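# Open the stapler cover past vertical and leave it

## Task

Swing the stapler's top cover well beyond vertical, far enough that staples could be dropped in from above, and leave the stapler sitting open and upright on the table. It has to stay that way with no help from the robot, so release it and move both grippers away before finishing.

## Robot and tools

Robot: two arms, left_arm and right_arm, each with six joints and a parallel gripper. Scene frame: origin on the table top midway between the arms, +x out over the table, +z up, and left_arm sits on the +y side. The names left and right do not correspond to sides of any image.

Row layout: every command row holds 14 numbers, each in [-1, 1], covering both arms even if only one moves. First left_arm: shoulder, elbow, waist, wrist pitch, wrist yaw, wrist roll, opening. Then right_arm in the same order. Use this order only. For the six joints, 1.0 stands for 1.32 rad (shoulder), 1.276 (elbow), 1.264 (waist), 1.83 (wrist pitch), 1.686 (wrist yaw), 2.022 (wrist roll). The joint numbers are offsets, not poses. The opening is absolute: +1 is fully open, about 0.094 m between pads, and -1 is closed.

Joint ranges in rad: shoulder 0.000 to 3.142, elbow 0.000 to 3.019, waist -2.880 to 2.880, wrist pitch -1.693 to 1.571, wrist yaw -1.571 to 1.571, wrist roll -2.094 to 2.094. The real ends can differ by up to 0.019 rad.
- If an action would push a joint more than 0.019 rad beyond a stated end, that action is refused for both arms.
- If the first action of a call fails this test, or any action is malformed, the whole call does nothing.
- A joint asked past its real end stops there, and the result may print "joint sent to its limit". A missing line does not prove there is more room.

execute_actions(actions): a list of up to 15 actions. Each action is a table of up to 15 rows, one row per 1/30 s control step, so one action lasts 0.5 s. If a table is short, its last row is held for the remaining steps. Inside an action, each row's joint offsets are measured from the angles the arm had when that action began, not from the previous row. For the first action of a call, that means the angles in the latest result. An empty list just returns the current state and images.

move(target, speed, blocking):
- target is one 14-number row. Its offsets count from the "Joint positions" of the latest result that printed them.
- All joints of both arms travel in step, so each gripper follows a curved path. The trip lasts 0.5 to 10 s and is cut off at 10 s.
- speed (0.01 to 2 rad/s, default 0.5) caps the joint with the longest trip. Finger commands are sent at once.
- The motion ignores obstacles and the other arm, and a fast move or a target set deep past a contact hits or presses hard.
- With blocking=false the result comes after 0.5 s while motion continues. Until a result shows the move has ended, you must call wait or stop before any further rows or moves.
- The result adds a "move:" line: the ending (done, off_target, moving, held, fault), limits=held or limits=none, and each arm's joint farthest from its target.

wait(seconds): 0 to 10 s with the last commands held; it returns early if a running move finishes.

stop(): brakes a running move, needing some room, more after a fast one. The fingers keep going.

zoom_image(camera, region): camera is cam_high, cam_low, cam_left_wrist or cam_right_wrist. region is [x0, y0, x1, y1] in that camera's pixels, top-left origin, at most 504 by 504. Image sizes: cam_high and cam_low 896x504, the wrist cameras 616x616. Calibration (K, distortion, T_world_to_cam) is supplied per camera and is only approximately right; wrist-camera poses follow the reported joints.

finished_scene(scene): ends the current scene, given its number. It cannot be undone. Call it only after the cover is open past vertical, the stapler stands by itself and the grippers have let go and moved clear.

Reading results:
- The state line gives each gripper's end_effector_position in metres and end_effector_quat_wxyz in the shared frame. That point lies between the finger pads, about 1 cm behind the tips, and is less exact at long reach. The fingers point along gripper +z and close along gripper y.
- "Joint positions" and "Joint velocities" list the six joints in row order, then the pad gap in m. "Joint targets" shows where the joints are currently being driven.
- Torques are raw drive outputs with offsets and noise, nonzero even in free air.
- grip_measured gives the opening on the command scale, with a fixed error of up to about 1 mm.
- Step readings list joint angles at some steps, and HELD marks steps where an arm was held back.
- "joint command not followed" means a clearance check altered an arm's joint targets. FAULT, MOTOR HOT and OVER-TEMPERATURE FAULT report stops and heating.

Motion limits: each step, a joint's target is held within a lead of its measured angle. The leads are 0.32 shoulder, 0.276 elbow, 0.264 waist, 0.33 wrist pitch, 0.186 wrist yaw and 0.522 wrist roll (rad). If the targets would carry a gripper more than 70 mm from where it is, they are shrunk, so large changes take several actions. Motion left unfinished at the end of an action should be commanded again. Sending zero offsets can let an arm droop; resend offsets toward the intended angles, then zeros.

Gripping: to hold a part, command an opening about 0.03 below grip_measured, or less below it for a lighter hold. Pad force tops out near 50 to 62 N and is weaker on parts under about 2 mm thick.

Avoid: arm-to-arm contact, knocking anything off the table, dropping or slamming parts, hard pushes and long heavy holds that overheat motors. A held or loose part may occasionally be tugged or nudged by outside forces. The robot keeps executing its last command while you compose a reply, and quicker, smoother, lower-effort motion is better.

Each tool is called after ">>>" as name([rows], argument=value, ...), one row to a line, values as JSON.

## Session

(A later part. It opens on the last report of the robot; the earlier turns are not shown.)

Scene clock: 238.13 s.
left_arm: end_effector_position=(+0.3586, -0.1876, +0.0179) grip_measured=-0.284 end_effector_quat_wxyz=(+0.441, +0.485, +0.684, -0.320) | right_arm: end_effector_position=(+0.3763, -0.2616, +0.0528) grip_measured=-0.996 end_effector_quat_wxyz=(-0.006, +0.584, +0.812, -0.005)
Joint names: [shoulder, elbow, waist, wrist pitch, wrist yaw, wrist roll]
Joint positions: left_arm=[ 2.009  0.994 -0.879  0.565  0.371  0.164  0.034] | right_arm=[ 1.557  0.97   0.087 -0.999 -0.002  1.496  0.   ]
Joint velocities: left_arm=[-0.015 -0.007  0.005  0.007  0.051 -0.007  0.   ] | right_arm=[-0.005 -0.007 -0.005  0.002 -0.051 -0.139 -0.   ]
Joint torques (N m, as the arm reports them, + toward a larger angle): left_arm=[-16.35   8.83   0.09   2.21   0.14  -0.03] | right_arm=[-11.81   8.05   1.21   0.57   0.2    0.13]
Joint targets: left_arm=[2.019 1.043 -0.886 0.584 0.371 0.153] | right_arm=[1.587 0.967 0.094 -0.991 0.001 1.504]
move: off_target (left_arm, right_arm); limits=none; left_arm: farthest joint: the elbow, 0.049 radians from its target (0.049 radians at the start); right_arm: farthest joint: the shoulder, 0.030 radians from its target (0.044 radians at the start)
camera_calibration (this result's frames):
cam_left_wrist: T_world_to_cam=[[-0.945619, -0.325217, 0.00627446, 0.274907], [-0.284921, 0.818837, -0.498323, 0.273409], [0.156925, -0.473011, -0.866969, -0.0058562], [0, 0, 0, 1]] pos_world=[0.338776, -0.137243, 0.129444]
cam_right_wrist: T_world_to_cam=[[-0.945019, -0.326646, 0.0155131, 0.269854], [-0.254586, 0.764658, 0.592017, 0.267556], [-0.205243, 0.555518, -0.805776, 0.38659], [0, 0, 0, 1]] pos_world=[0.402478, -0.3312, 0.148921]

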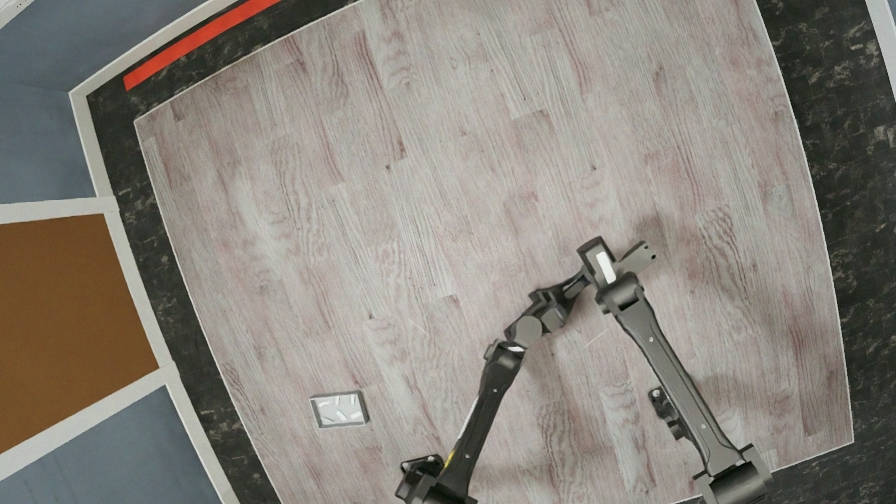

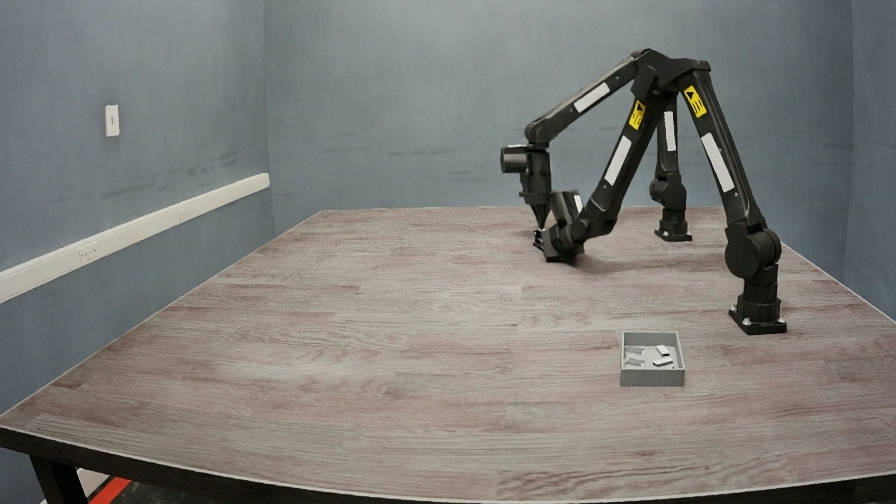

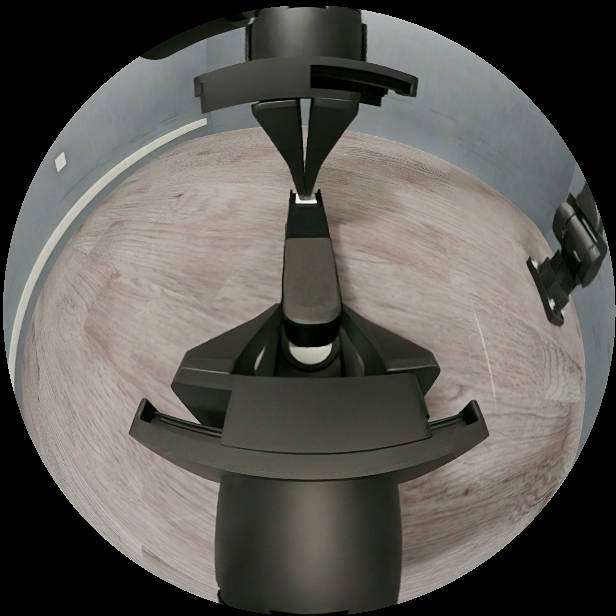

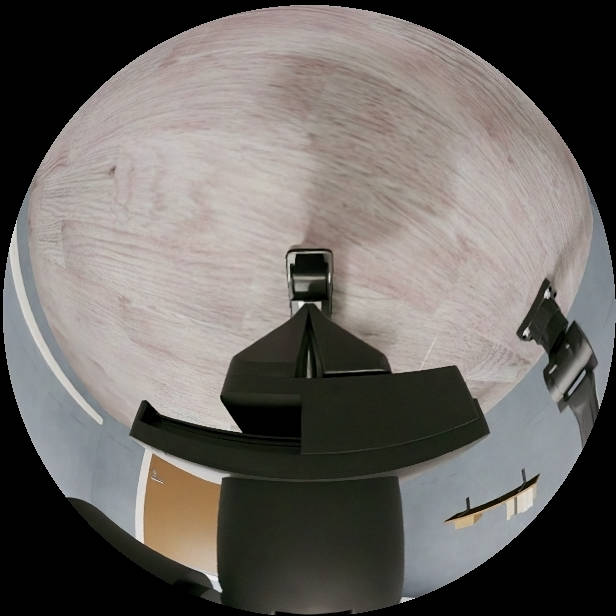

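>>> move(target=[0.0076, 0.0384, -0.006, 0.0104, 0, -0.0054, -0.33, 0.045, -0.0025, 0.0055, 0.0045, 0.002, 0.004, -1], speed=0.04)

>>> zoom_image(camera="cam_left_wrist", region=[248, 130, 368, 250])

Scene clock: 243.17 s.
left_arm: end_effector_position=(+0.3586, -0.1876, +0.0179) grip_measured=-0.284 end_effector_quat_wxyz=(+0.441, +0.485, +0.684, -0.320) | right_arm: end_effector_position=(+0.3761, -0.2616, +0.0521) grip_measured=-0.996 end_effector_quat_wxyz=(-0.006, +0.584, +0.812, -0.006)
Joint names: [shoulder, elbow, waist, wrist pitch, wrist yaw, wrist roll]
Joint positions: left_arm=[ 2.009  0.994 -0.879  0.565  0.371  0.164  0.034] | right_arm=[ 1.559  0.97   0.087 -0.999 -0.002  1.496  0.   ]
Joint velocities: left_arm=[-0.015  0.012  0.005 -0.002 -0.007 -0.095 -0.001] | right_arm=[-0.005  0.002 -0.005 -0.017  0.022 -0.051  0.   ]
Joint torques (N m, as the arm reports them, + toward a larger angle): left_arm=[-16.54   8.86   0.14   2.16   0.14  -0.02] | right_arm=[-9.46  7.96  1.16  0.53  0.2   0.12]
Joint targets: left_arm=[2.019 1.043 -0.886 0.584 0.371 0.153] | right_arm=[1.617 0.967 0.094 -0.991 0.001 1.504]
move: off_target (left_arm, right_arm); limits=none; left_arm: farthest joint: the elbow, 0.049 radians from its target (0.049 radians at the start); right_arm: farthest joint: the shoulder, 0.057 radians from its target (0.059 radians at the start)
camera_calibration (this result's frames):
cam_left_wrist: T_world_to_cam=[[-0.945619, -0.325217, 0.00627446, 0.274907], [-0.284921, 0.818837, -0.498323, 0.273409], [0.156925, -0.473011, -0.866969, -0.0058562], [0, 0, 0, 1]] pos_world=[0.338776, -0.137243, 0.129444]
cam_right_wrist: T_world_to_cam=[[-0.944989, -0.326639, 0.0174136, 0.269608], [-0.253492, 0.764936, 0.592127, 0.267628], [-0.206732, 0.555139, -0.805656, 0.386456], [0, 0, 0, 1]] pos_world=[0.402511, -0.331191, 0.148186]

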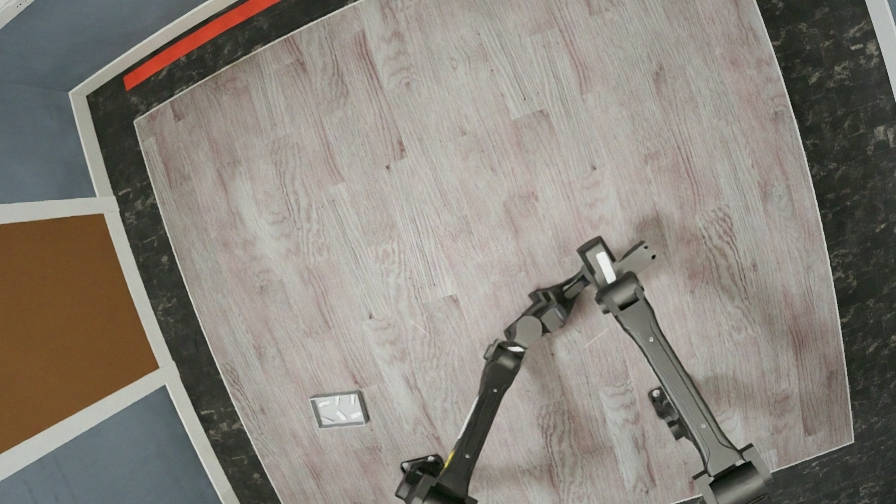

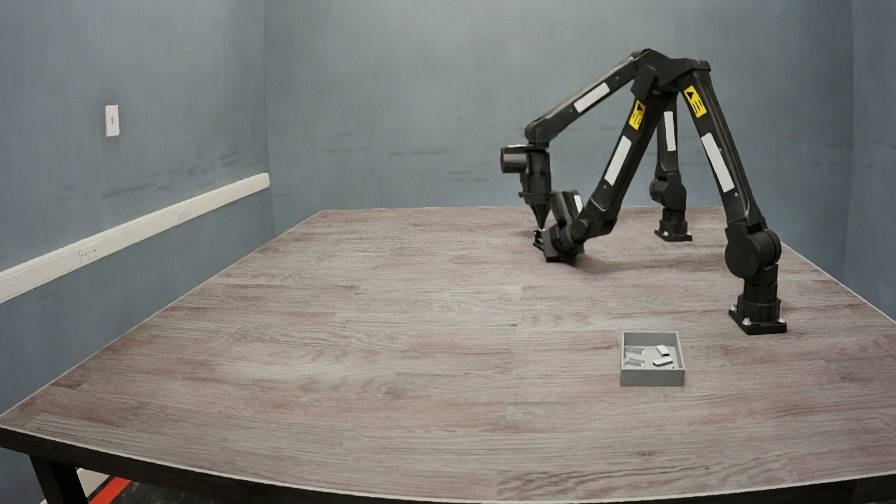

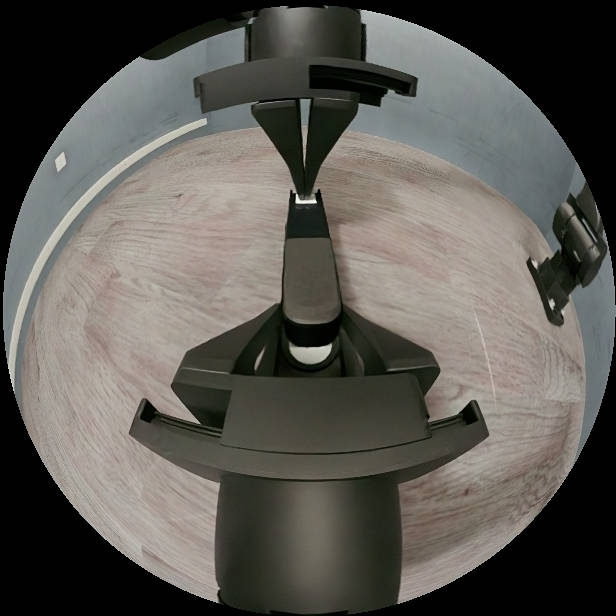

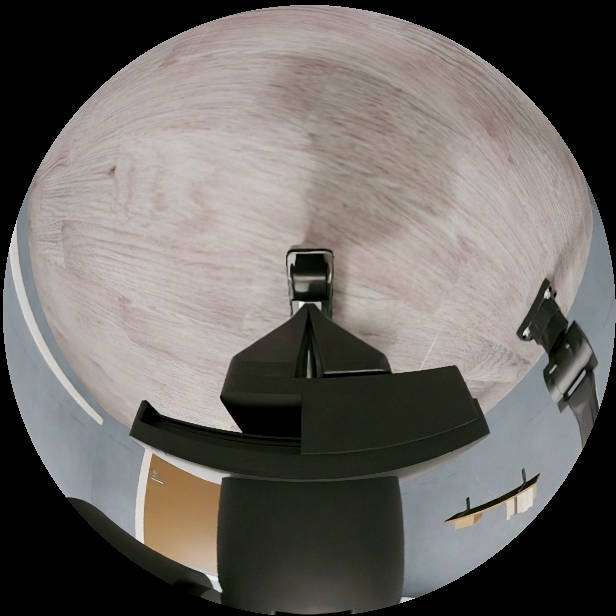

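Region (248, 130, 368, 250) of cam_left_wrist's 616x616 image, scaled by 4.200, with more detail than that image has.

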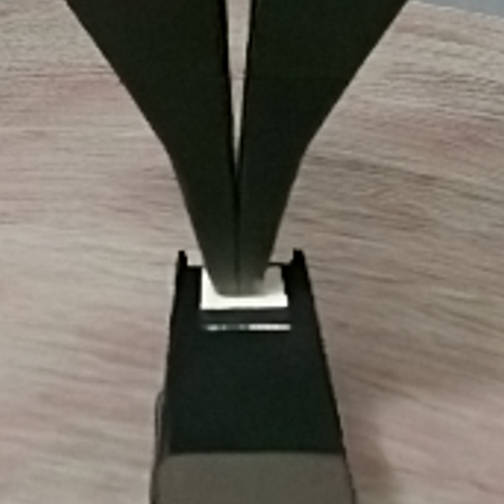

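>>> execute_actions([
  [[0.0076,0.0384,-0.006,0.0104,0,-0.0054,-0.33,0.044,-0.0025,0.007,0.0045,0.002,0.004,-1],[0.0076,0.0384,-0.006,0.0104,0,-0.0054,-0.33,0.044,-0.0025,0.0085,0.0045,0.002,0.004,-1],[0.0076,0.0384,-0.006,0.0104,0,-0.0054,-0.33,0.044,-0.0025,0.010,0.0045,0.002,0.004,-1],[0.0076,0.0384,-0.006,0.0104,0,-0.0054,-0.33,0.044,-0.0025,0.0115,0.0045,0.002,0.004,-1],[0.0076,0.0384,-0.006,0.0104,0,-0.0054,-0.33,0.044,-0.0025,0.013,0.0045,0.002,0.004,-1],[0.0076,0.0384,-0.006,0.0104,0,-0.0054,-0.33,0.044,-0.0025,0.0145,0.0045,0.002,0.004,-1],[0.0076,0.0384,-0.006,0.0104,0,-0.0054,-0.33,0.044,-0.0025,0.016,0.0045,0.002,0.004,-1],[0.0076,0.0384,-0.006,0.0104,0,-0.0054,-0.33,0.044,-0.0025,0.0175,0.0045,0.002,0.004,-1],[0.0076,0.0384,-0.006,0.0104,0,-0.0054,-0.33,0.044,-0.0025,0.019,0.0045,0.002,0.004,-1],[0.0076,0.0384,-0.006,0.0104,0,-0.0054,-0.33,0.044,-0.0025,0.0205,0.0045,0.002,0.004,-1],[0.0076,0.0384,-0.006,0.0104,0,-0.0054,-0.33,0.044,-0.0025,0.022,0.0045,0.002,0.004,-1],[0.0076,0.0384,-0.006,0.0104,0,-0.0054,-0.33,0.044,-0.0025,0.0235,0.0045,0.002,0.004,-1],[0.0076,0.0384,-0.006,0.0104,0,-0.0054,-0.33,0.044,-0.0025,0.025,0.0045,0.002,0.004,-1]],
])

>>> wait(seconds=0.5)

>>> zoom_image(camera="cam_left_wrist", region=[248, 130, 368, 250])

>>> zoom_image(camera="cam_right_wrist", region=[248, 215, 368, 335])

Scene clock: 251.63 s.
left_arm: end_effector_position=(+0.3586, -0.1876, +0.0179) grip_measured=-0.284 end_effector_quat_wxyz=(+0.441, +0.485, +0.684, -0.320) | right_arm: end_effector_position=(+0.3752, -0.2583, +0.0521) grip_measured=-0.996 end_effector_quat_wxyz=(-0.003, +0.579, +0.815, -0.008)
Joint names: [shoulder, elbow, waist, wrist pitch, wrist yaw, wrist roll]
Joint positions: left_arm=[ 2.009  0.994 -0.879  0.565  0.371  0.164  0.034] | right_arm=[ 1.559  0.97   0.099 -0.999  0.005  1.496  0.   ]
Joint velocities: left_arm=[-0.024 -0.002 -0.015  0.002 -0.125 -0.007  0.   ] | right_arm=[-0.015 -0.002  0.034  0.012  0.007 -0.051  0.001]
Joint torques (N m, as the arm reports them, + toward a larger angle): left_arm=[-16.54   8.86  -0.02   2.16   0.14  -0.03] | right_arm=[-9.27  7.95  2.4   0.51 -0.11  0.12]
Joint targets: left_arm=[2.019 1.043 -0.886 0.584 0.371 0.153] | right_arm=[1.617 0.967 0.119 -0.991 0.001 1.504]
Step readings (joint positions):
0: left_arm=[2.009 0.994 -0.879 0.565 0.371 0.164] | right_arm=[1.559 0.970 0.087 -0.999 -0.002 1.496]
1: left_arm=[2.009 0.994 -0.879 0.565 0.371 0.164] | right_arm=[1.559 0.970 0.087 -0.999 -0.002 1.496]
2: left_arm=[2.009 0.994 -0.879 0.565 0.371 0.164] | right_arm=[1.559 0.970 0.087 -0.999 -0.002 1.496]
4: left_arm=[2.009 0.994 -0.879 0.565 0.371 0.164] | right_arm=[1.559 0.970 0.088 -0.999 -0.002 1.496]
8: left_arm=[2.009 0.994 -0.879 0.565 0.371 0.164] | right_arm=[1.559 0.970 0.090 -0.999 0.003 1.496]
15: Joint positions above
camera_calibration (this result's frames):
cam_left_wrist: T_world_to_cam=[[-0.945619, -0.325217, 0.00627446, 0.274907], [-0.284921, 0.818837, -0.498323, 0.273409], [0.156925, -0.473011, -0.866969, -0.0058562], [0, 0, 0, 1]] pos_world=[0.338776, -0.137243, 0.129444]
cam_right_wrist: T_world_to_cam=[[-0.941052, -0.337783, 0.0180178, 0.265498], [-0.263716, 0.765978, 0.586286, 0.269247], [-0.211839, 0.546974, -0.809904, 0.384442], [0, 0, 0, 1]] pos_world=[0.402292, -0.326836, 0.148721]

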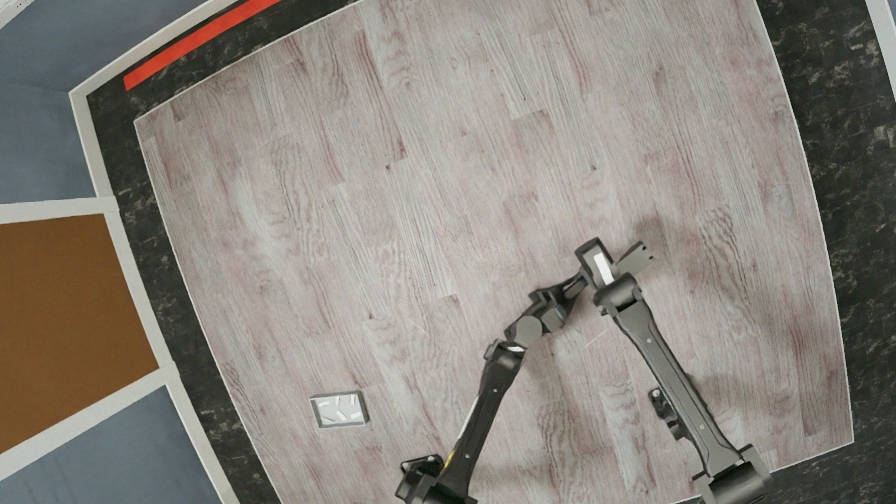

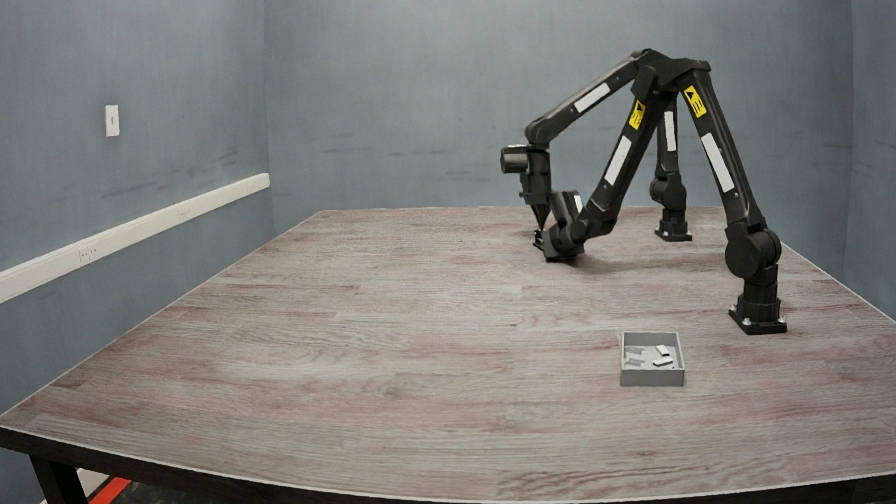

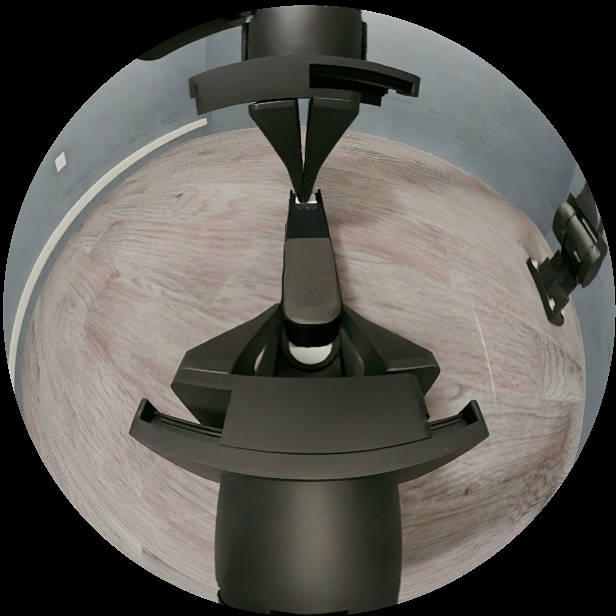

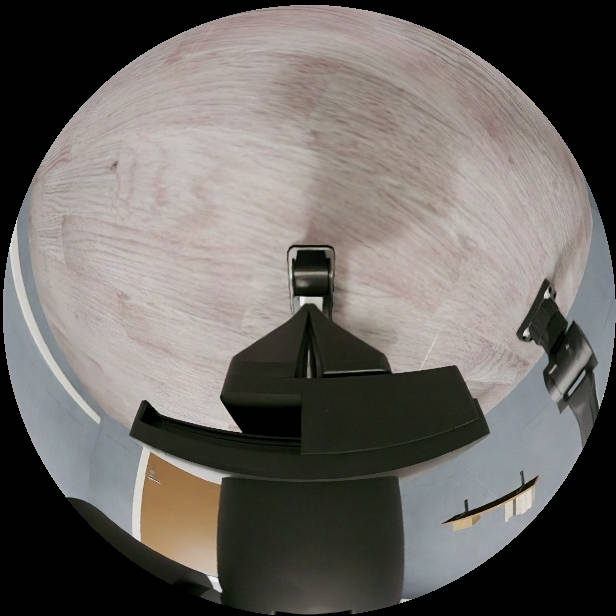

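Scene clock: 252.13 s.
left_arm: end_effector_position=(+0.3586, -0.1876, +0.0179) grip_measured=-0.284 end_effector_quat_wxyz=(+0.441, +0.485, +0.684, -0.320) | right_arm: end_effector_position=(+0.3751, -0.2577, +0.0521) grip_measured=-0.996 end_effector_quat_wxyz=(-0.003, +0.578, +0.816, -0.008)
Joint names: [shoulder, elbow, waist, wrist pitch, wrist yaw, wrist roll]
Joint positions: left_arm=[ 2.009  0.994 -0.879  0.565  0.371  0.164  0.034] | right_arm=[ 1.559  0.97   0.101 -0.999  0.006  1.496  0.   ]
Joint velocities: left_arm=[-0.005 -0.007 -0.005  0.017  0.095  0.022 -0.   ] | right_arm=[-0.015 -0.007  0.005  0.017  0.037 -0.037 -0.001]
Joint torques (N m, as the arm reports them, + toward a larger angle): left_arm=[-16.62   8.88   0.24   2.22   0.14  -0.04] | right_arm=[-9.44  7.97  2.15  0.52 -0.12  0.12]
Joint targets: left_arm=[2.019 1.043 -0.886 0.584 0.371 0.153] | right_arm=[1.617 0.967 0.119 -0.991 0.001 1.504]
wait: 0.50 s; at rest by 0.17 s
camera_calibration (this result's frames):
cam_left_wrist: T_world_to_cam=[[-0.945619, -0.325217, 0.00627446, 0.274907], [-0.284921, 0.818837, -0.498323, 0.273409], [0.156925, -0.473011, -0.866969, -0.0058562], [0, 0, 0, 1]] pos_world=[0.338776, -0.137243, 0.129444]
cam_right_wrist: T_world_to_cam=[[-0.940535, -0.339218, 0.0180496, 0.26498], [-0.264948, 0.765789, 0.585978, 0.269237], [-0.212596, 0.54635, -0.810126, 0.384261], [0, 0, 0, 1]] pos_world=[0.402249, -0.326234, 0.14875]

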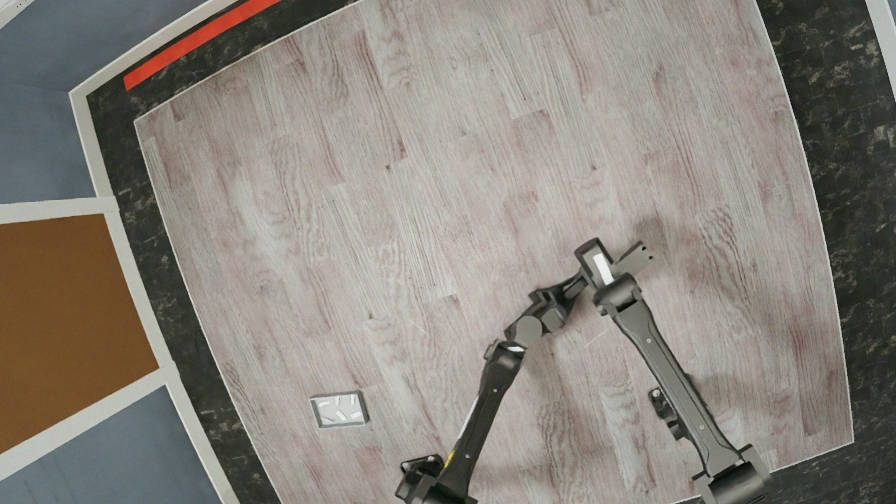

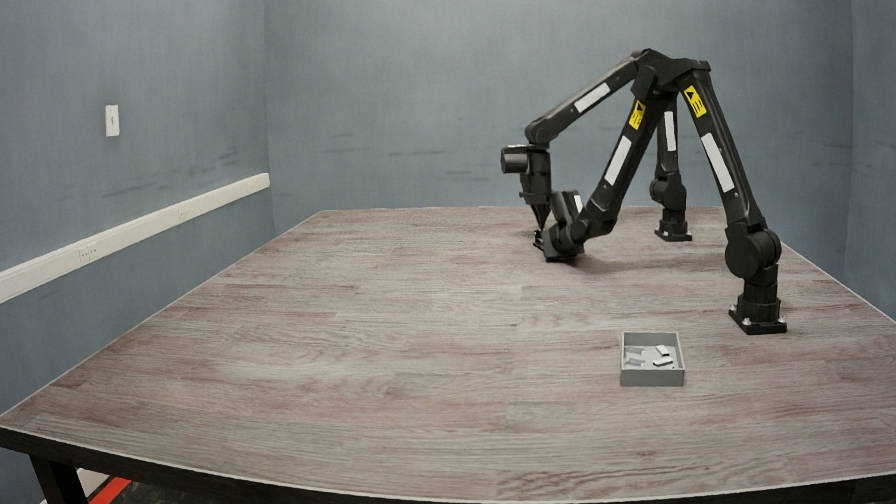

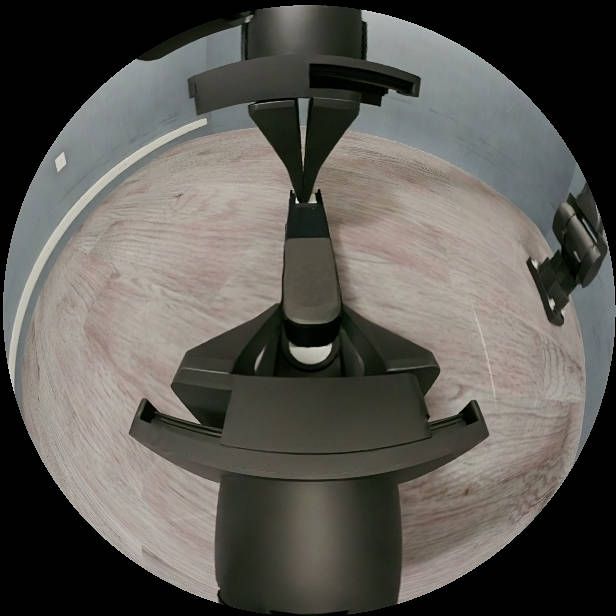

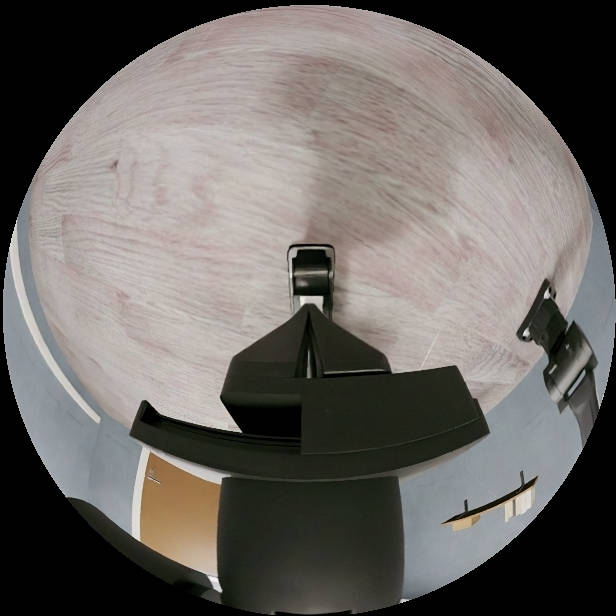

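Region (248, 130, 368, 250) of cam_left_wrist's 616x616 image, scaled by 4.200, with more detail than that image has.

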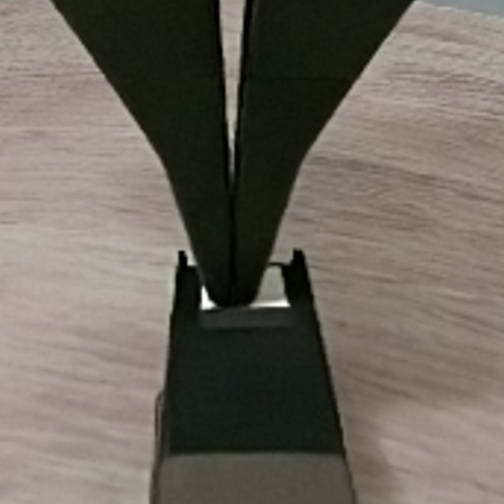

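Region (248, 215, 368, 335) of cam_right_wrist's 616x616 image, scaled by 4.200, with more detail than that image has.

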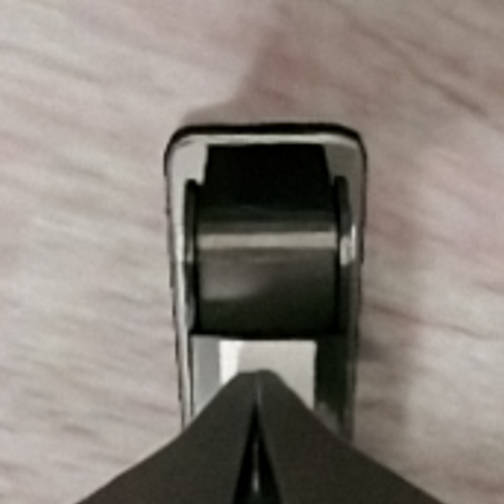

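>>> move(target=[0.0076, 0.0384, -0.006, 0.0104, 0, -0.0054, -0.33, 0.011, -0.0025, 0.002, 0.0045, -0.003, 0.004, -1], speed=0.05)

>>> move(target=[0.0076, 0.0384, -0.006, 0.0104, 0, -0.0054, -0.33, 0.019, -0.0025, -0.041, 0.0045, -0.002, -0.015, -1], speed=0.08)

>>> zoom_image(camera="cam_left_wrist", region=[248, 130, 368, 250])

>>> zoom_image(camera="cam_right_wrist", region=[248, 215, 368, 335])

Scene clock: 266.90 s.
left_arm: end_effector_position=(+0.3586, -0.1876, +0.0179) grip_measured=-0.284 end_effector_quat_wxyz=(+0.441, +0.485, +0.684, -0.320) | right_arm: end_effector_position=(+0.3753, -0.2577, +0.0529) grip_measured=-0.996 end_effector_quat_wxyz=(-0.002, +0.578, +0.816, -0.008)
Joint names: [shoulder, elbow, waist, wrist pitch, wrist yaw, wrist roll]
Joint positions: left_arm=[ 2.009  0.994 -0.879  0.565  0.371  0.164  0.034] | right_arm=[ 1.557  0.97   0.101 -0.999  0.006  1.496  0.   ]
Joint velocities: left_arm=[-0.005  0.012 -0.005 -0.022  0.022 -0.007  0.   ] | right_arm=[-0.015  0.002  0.005 -0.012  0.081 -0.051  0.001]
Joint torques (N m, as the arm reports them, + toward a larger angle): left_arm=[-16.53   8.88   0.07   2.15   0.13  -0.02] | right_arm=[-12.97   7.97   0.83   0.51  -0.15   0.12]
Joint targets: left_arm=[2.019 1.043 -0.886 0.584 0.371 0.153] | right_arm=[1.574 0.967 0.103 -0.991 0.001 1.504]
move: off_target (left_arm); limits=none; left_arm: farthest joint: the elbow, 0.049 radians from its target (0.049 radians at the start); right_arm: farthest joint: the shoulder, 0.017 radians from its target (0.014 radians at the start)
camera_calibration (this result's frames):
cam_left_wrist: T_world_to_cam=[[-0.945619, -0.325217, 0.00627446, 0.274907], [-0.284921, 0.818837, -0.498323, 0.273409], [0.156925, -0.473011, -0.866969, -0.0058562], [0, 0, 0, 1]] pos_world=[0.338776, -0.137243, 0.129444]
cam_right_wrist: T_world_to_cam=[[-0.940572, -0.339228, 0.0158008, 0.265267], [-0.266305, 0.765655, 0.585538, 0.269293], [-0.210728, 0.546532, -0.810491, 0.384375], [0, 0, 0, 1]] pos_world=[0.402216, -0.326273, 0.14966]

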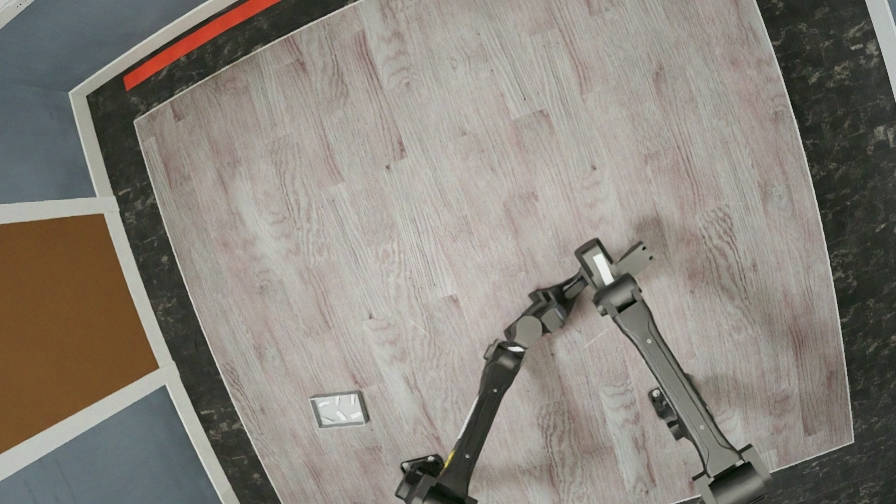

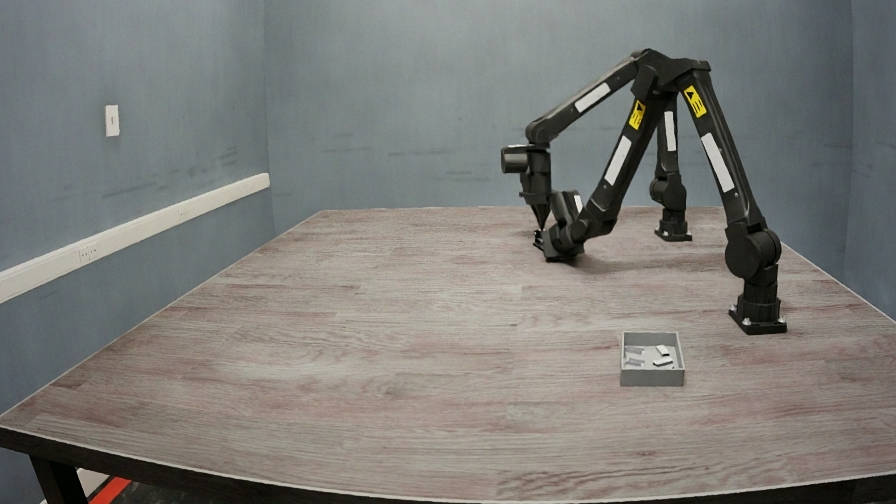

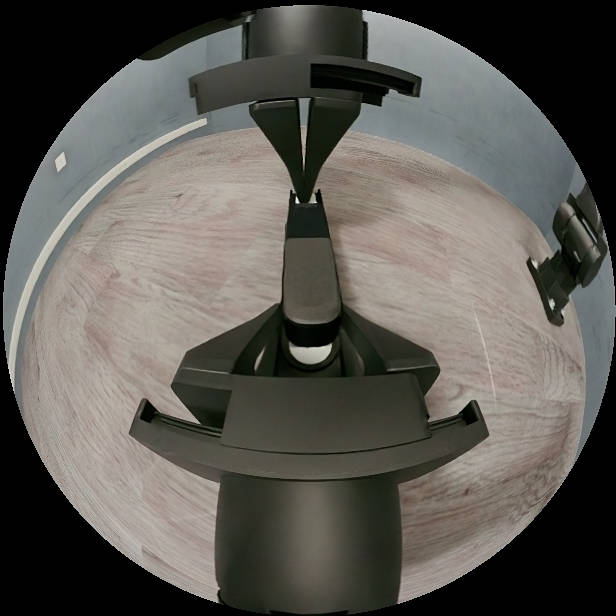

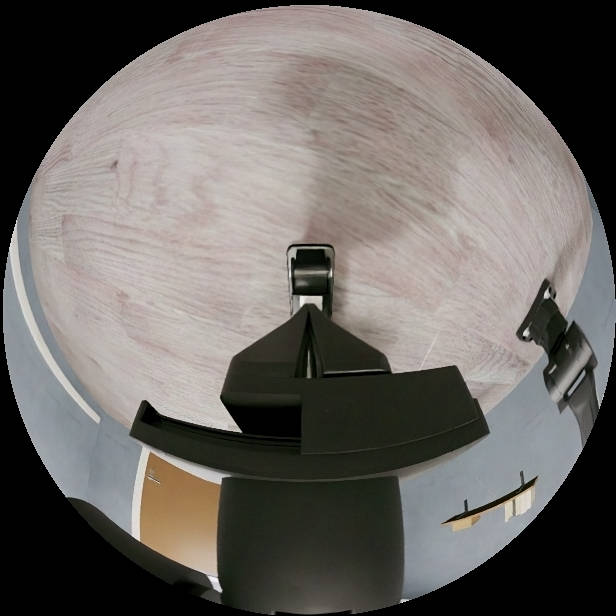

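Scene clock: 267.93 s.
left_arm: end_effector_position=(+0.3586, -0.1876, +0.0179) grip_measured=-0.284 end_effector_quat_wxyz=(+0.441, +0.485, +0.684, -0.320) | right_arm: end_effector_position=(+0.3794, -0.2749, +0.0529) grip_measured=-0.996 end_effector_quat_wxyz=(-0.003, +0.588, +0.809, -0.008)
Joint names: [shoulder, elbow, waist, wrist pitch, wrist yaw, wrist roll]
Joint positions: left_arm=[ 2.009  0.994 -0.879  0.565  0.371  0.164  0.034] | right_arm=[ 1.557  0.97   0.056 -0.999  0.006  1.475  0.   ]
Joint velocities: left_arm=[ 0.005  0.002  0.005 -0.017  0.007 -0.066 -0.001] | right_arm=[-0.005 -0.002 -0.015  0.002  0.051  0.051  0.   ]
Joint torques (N m, as the arm reports them, + toward a larger angle): left_arm=[-16.42   8.89  -0.14   2.21   0.15  -0.03] | right_arm=[-12.31   7.97   0.56   0.5   -0.07  -0.08]
Joint targets: left_arm=[2.019 1.043 -0.886 0.584 0.371 0.153] | right_arm=[1.582 0.967 0.049 -0.991 0.003 1.465]
move: off_target (left_arm, right_arm); limits=none; left_arm: farthest joint: the elbow, 0.049 radians from its target (0.049 radians at the start); right_arm: farthest joint: the shoulder, 0.025 radians from its target (0.025 radians at the start)
camera_calibration (this result's frames):
cam_left_wrist: T_world_to_cam=[[-0.945619, -0.325217, 0.00627446, 0.274907], [-0.284921, 0.818837, -0.498323, 0.273409], [0.156925, -0.473011, -0.866969, -0.0058562], [0, 0, 0, 1]] pos_world=[0.338776, -0.137243, 0.129444]
cam_right_wrist: T_world_to_cam=[[-0.948208, -0.317252, 0.0158959, 0.272276], [-0.248304, 0.771484, 0.585796, 0.278294], [-0.198109, 0.55151, -0.810302, 0.391197], [0, 0, 0, 1]] pos_world=[0.404775, -0.344068, 0.149636]

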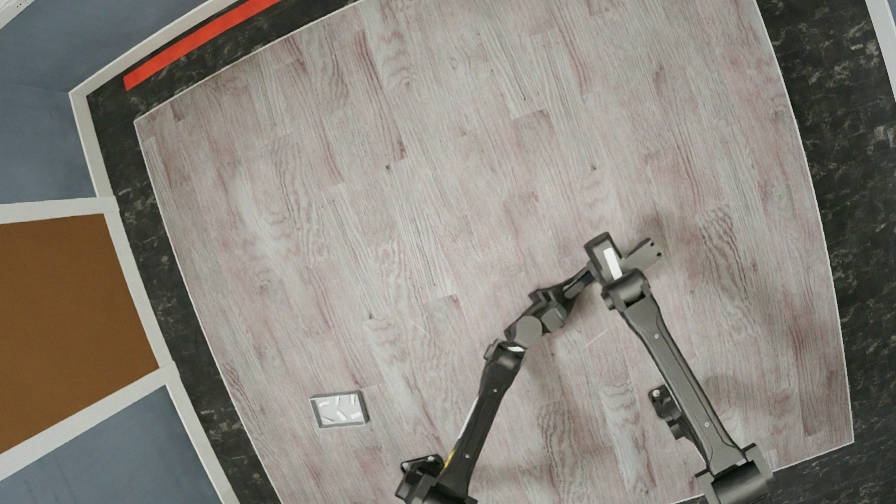

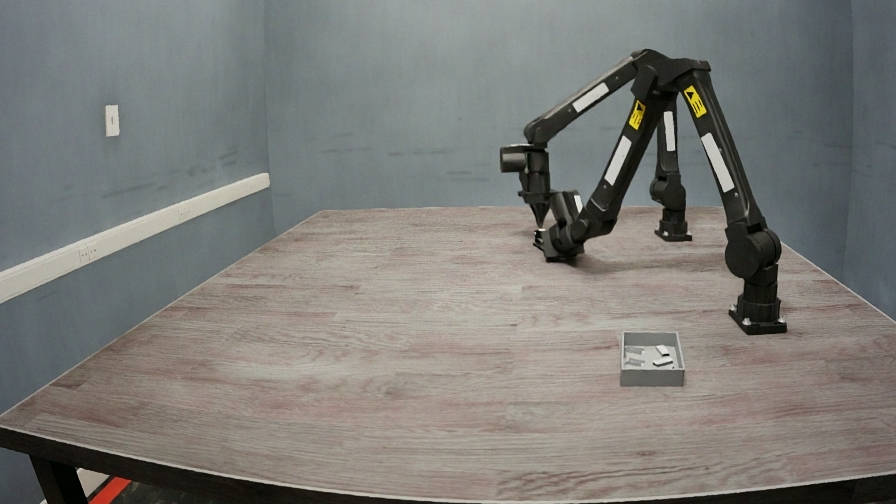

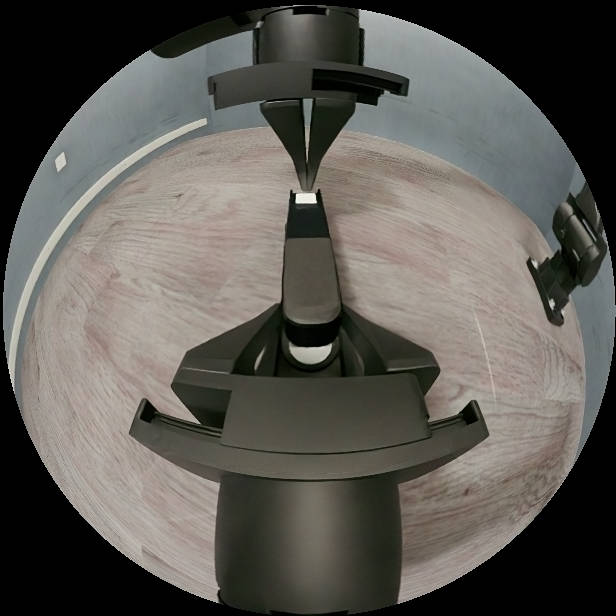

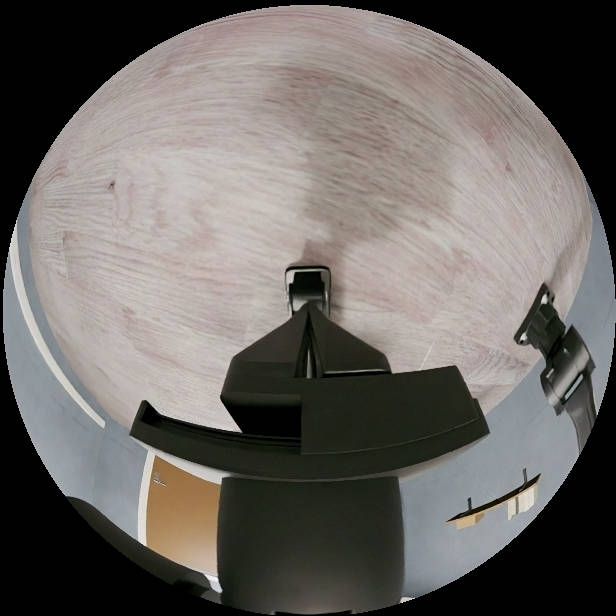

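Region (248, 130, 368, 250) of cam_left_wrist's 616x616 image, scaled by 4.200, with more detail than that image has.

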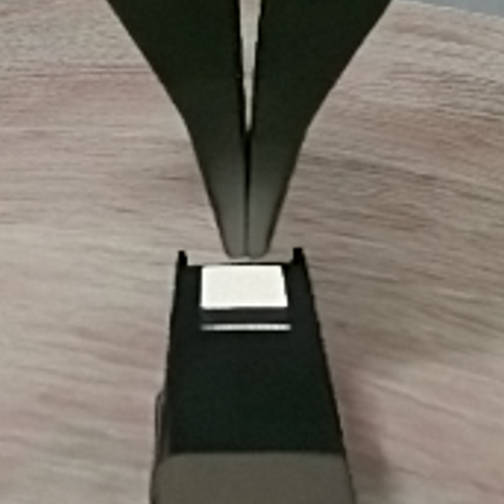

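Region (248, 215, 368, 335) of cam_right_wrist's 616x616 image, scaled by 4.200, with more detail than that image has.

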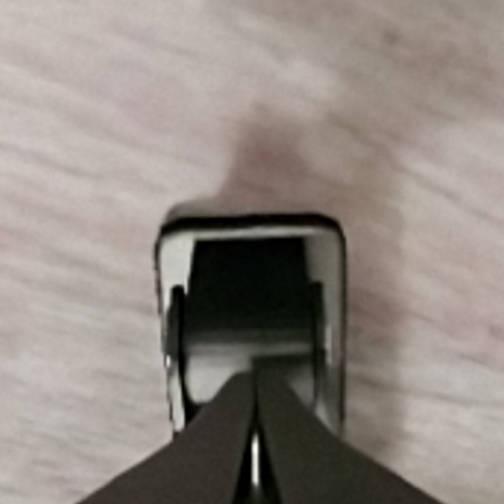

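>>> move(target=[0.0076, 0.0384, -0.006, 0.0104, 0, -0.0054, -0.33, 0.030, -0.0025, -0.003, 0.0045, -0.002, -0.003, -1], speed=0.05)

>>> zoom_image(camera="cam_left_wrist", region=[248, 130, 368, 250])

Scene clock: 273.47 s.
left_arm: end_effector_position=(+0.3586, -0.1876, +0.0179) grip_measured=-0.284 end_effector_quat_wxyz=(+0.441, +0.485, +0.684, -0.320) | right_arm: end_effector_position=(+0.3791, -0.2750, +0.0513) grip_measured=-0.996 end_effector_quat_wxyz=(-0.004, +0.587, +0.809, -0.009)
Joint names: [shoulder, elbow, waist, wrist pitch, wrist yaw, wrist roll]
Joint positions: left_arm=[ 2.009  0.994 -0.879  0.565  0.371  0.164  0.034] | right_arm=[ 1.561  0.97   0.056 -0.999  0.006  1.474  0.   ]
Joint velocities: left_arm=[-0.024 -0.017  0.005 -0.032 -0.037 -0.022 -0.001] | right_arm=[ 0.015 -0.007 -0.015 -0.012  0.007  0.051 -0.001]
Joint torques (N m, as the arm reports them, + toward a larger angle): left_arm=[-16.32   8.86   0.15   2.18   0.15  -0.02] | right_arm=[-11.61   7.94   0.35   0.49  -0.07  -0.03]
Joint targets: left_arm=[2.019 1.043 -0.886 0.584 0.371 0.153] | right_arm=[1.597 0.967 0.053 -0.991 0.003 1.469]
move: off_target (left_arm, right_arm); limits=none; left_arm: farthest joint: the elbow, 0.049 radians from its target (0.049 radians at the start); right_arm: farthest joint: the shoulder, 0.036 radians from its target (0.040 radians at the start)
camera_calibration (this result's frames):
cam_left_wrist: T_world_to_cam=[[-0.945619, -0.325217, 0.00627446, 0.274907], [-0.284921, 0.818837, -0.498323, 0.273409], [0.156925, -0.473011, -0.866969, -0.0058562], [0, 0, 0, 1]] pos_world=[0.338776, -0.137243, 0.129444]
cam_right_wrist: T_world_to_cam=[[-0.948013, -0.317598, 0.02007, 0.27159], [-0.246196, 0.771919, 0.586113, 0.2785], [-0.201641, 0.550702, -0.809981, 0.390991], [0, 0, 0, 1]] pos_world=[0.404876, -0.344042, 0.148012]

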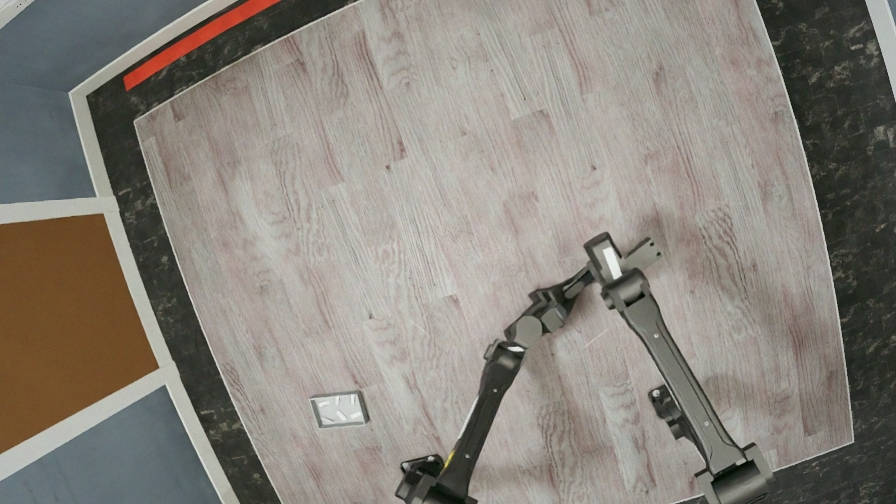

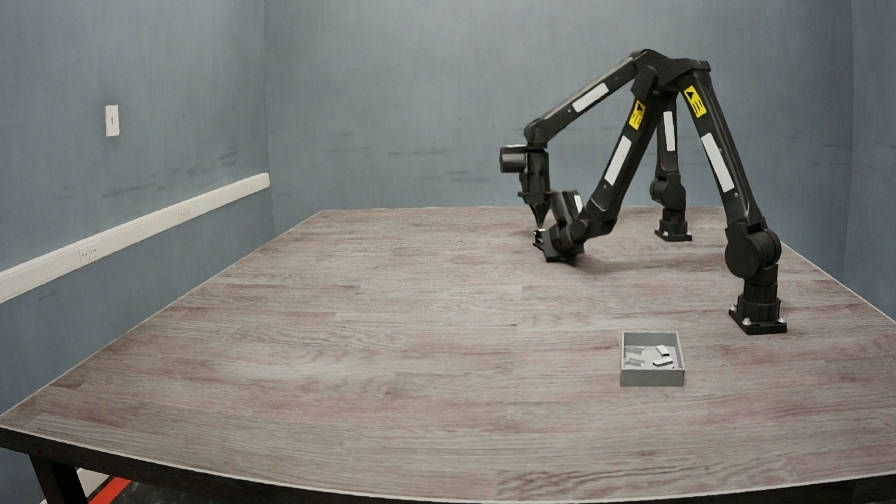

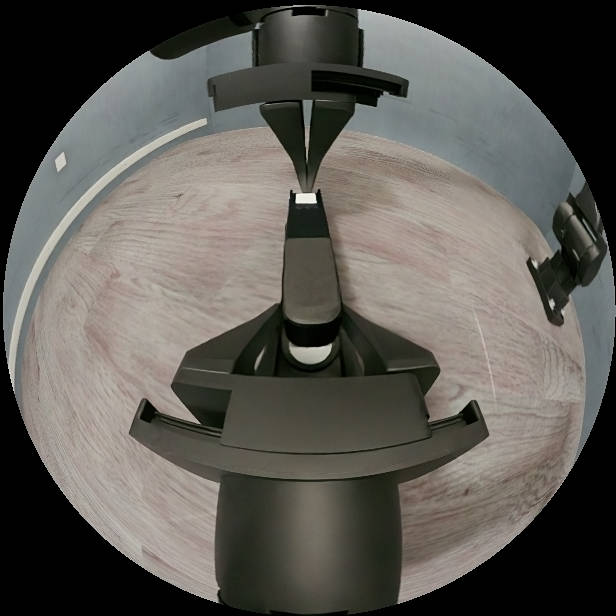

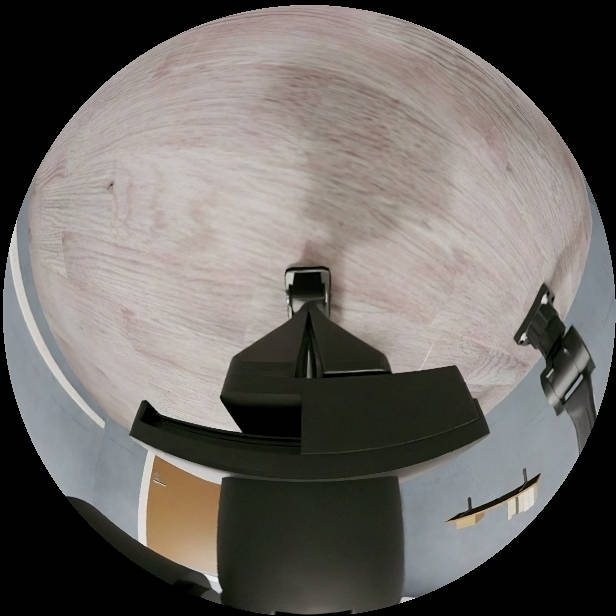

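Region (248, 130, 368, 250) of cam_left_wrist's 616x616 image, scaled by 4.200, with more detail than that image has.

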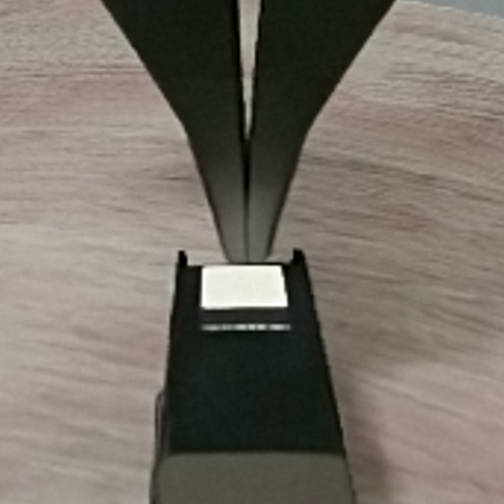

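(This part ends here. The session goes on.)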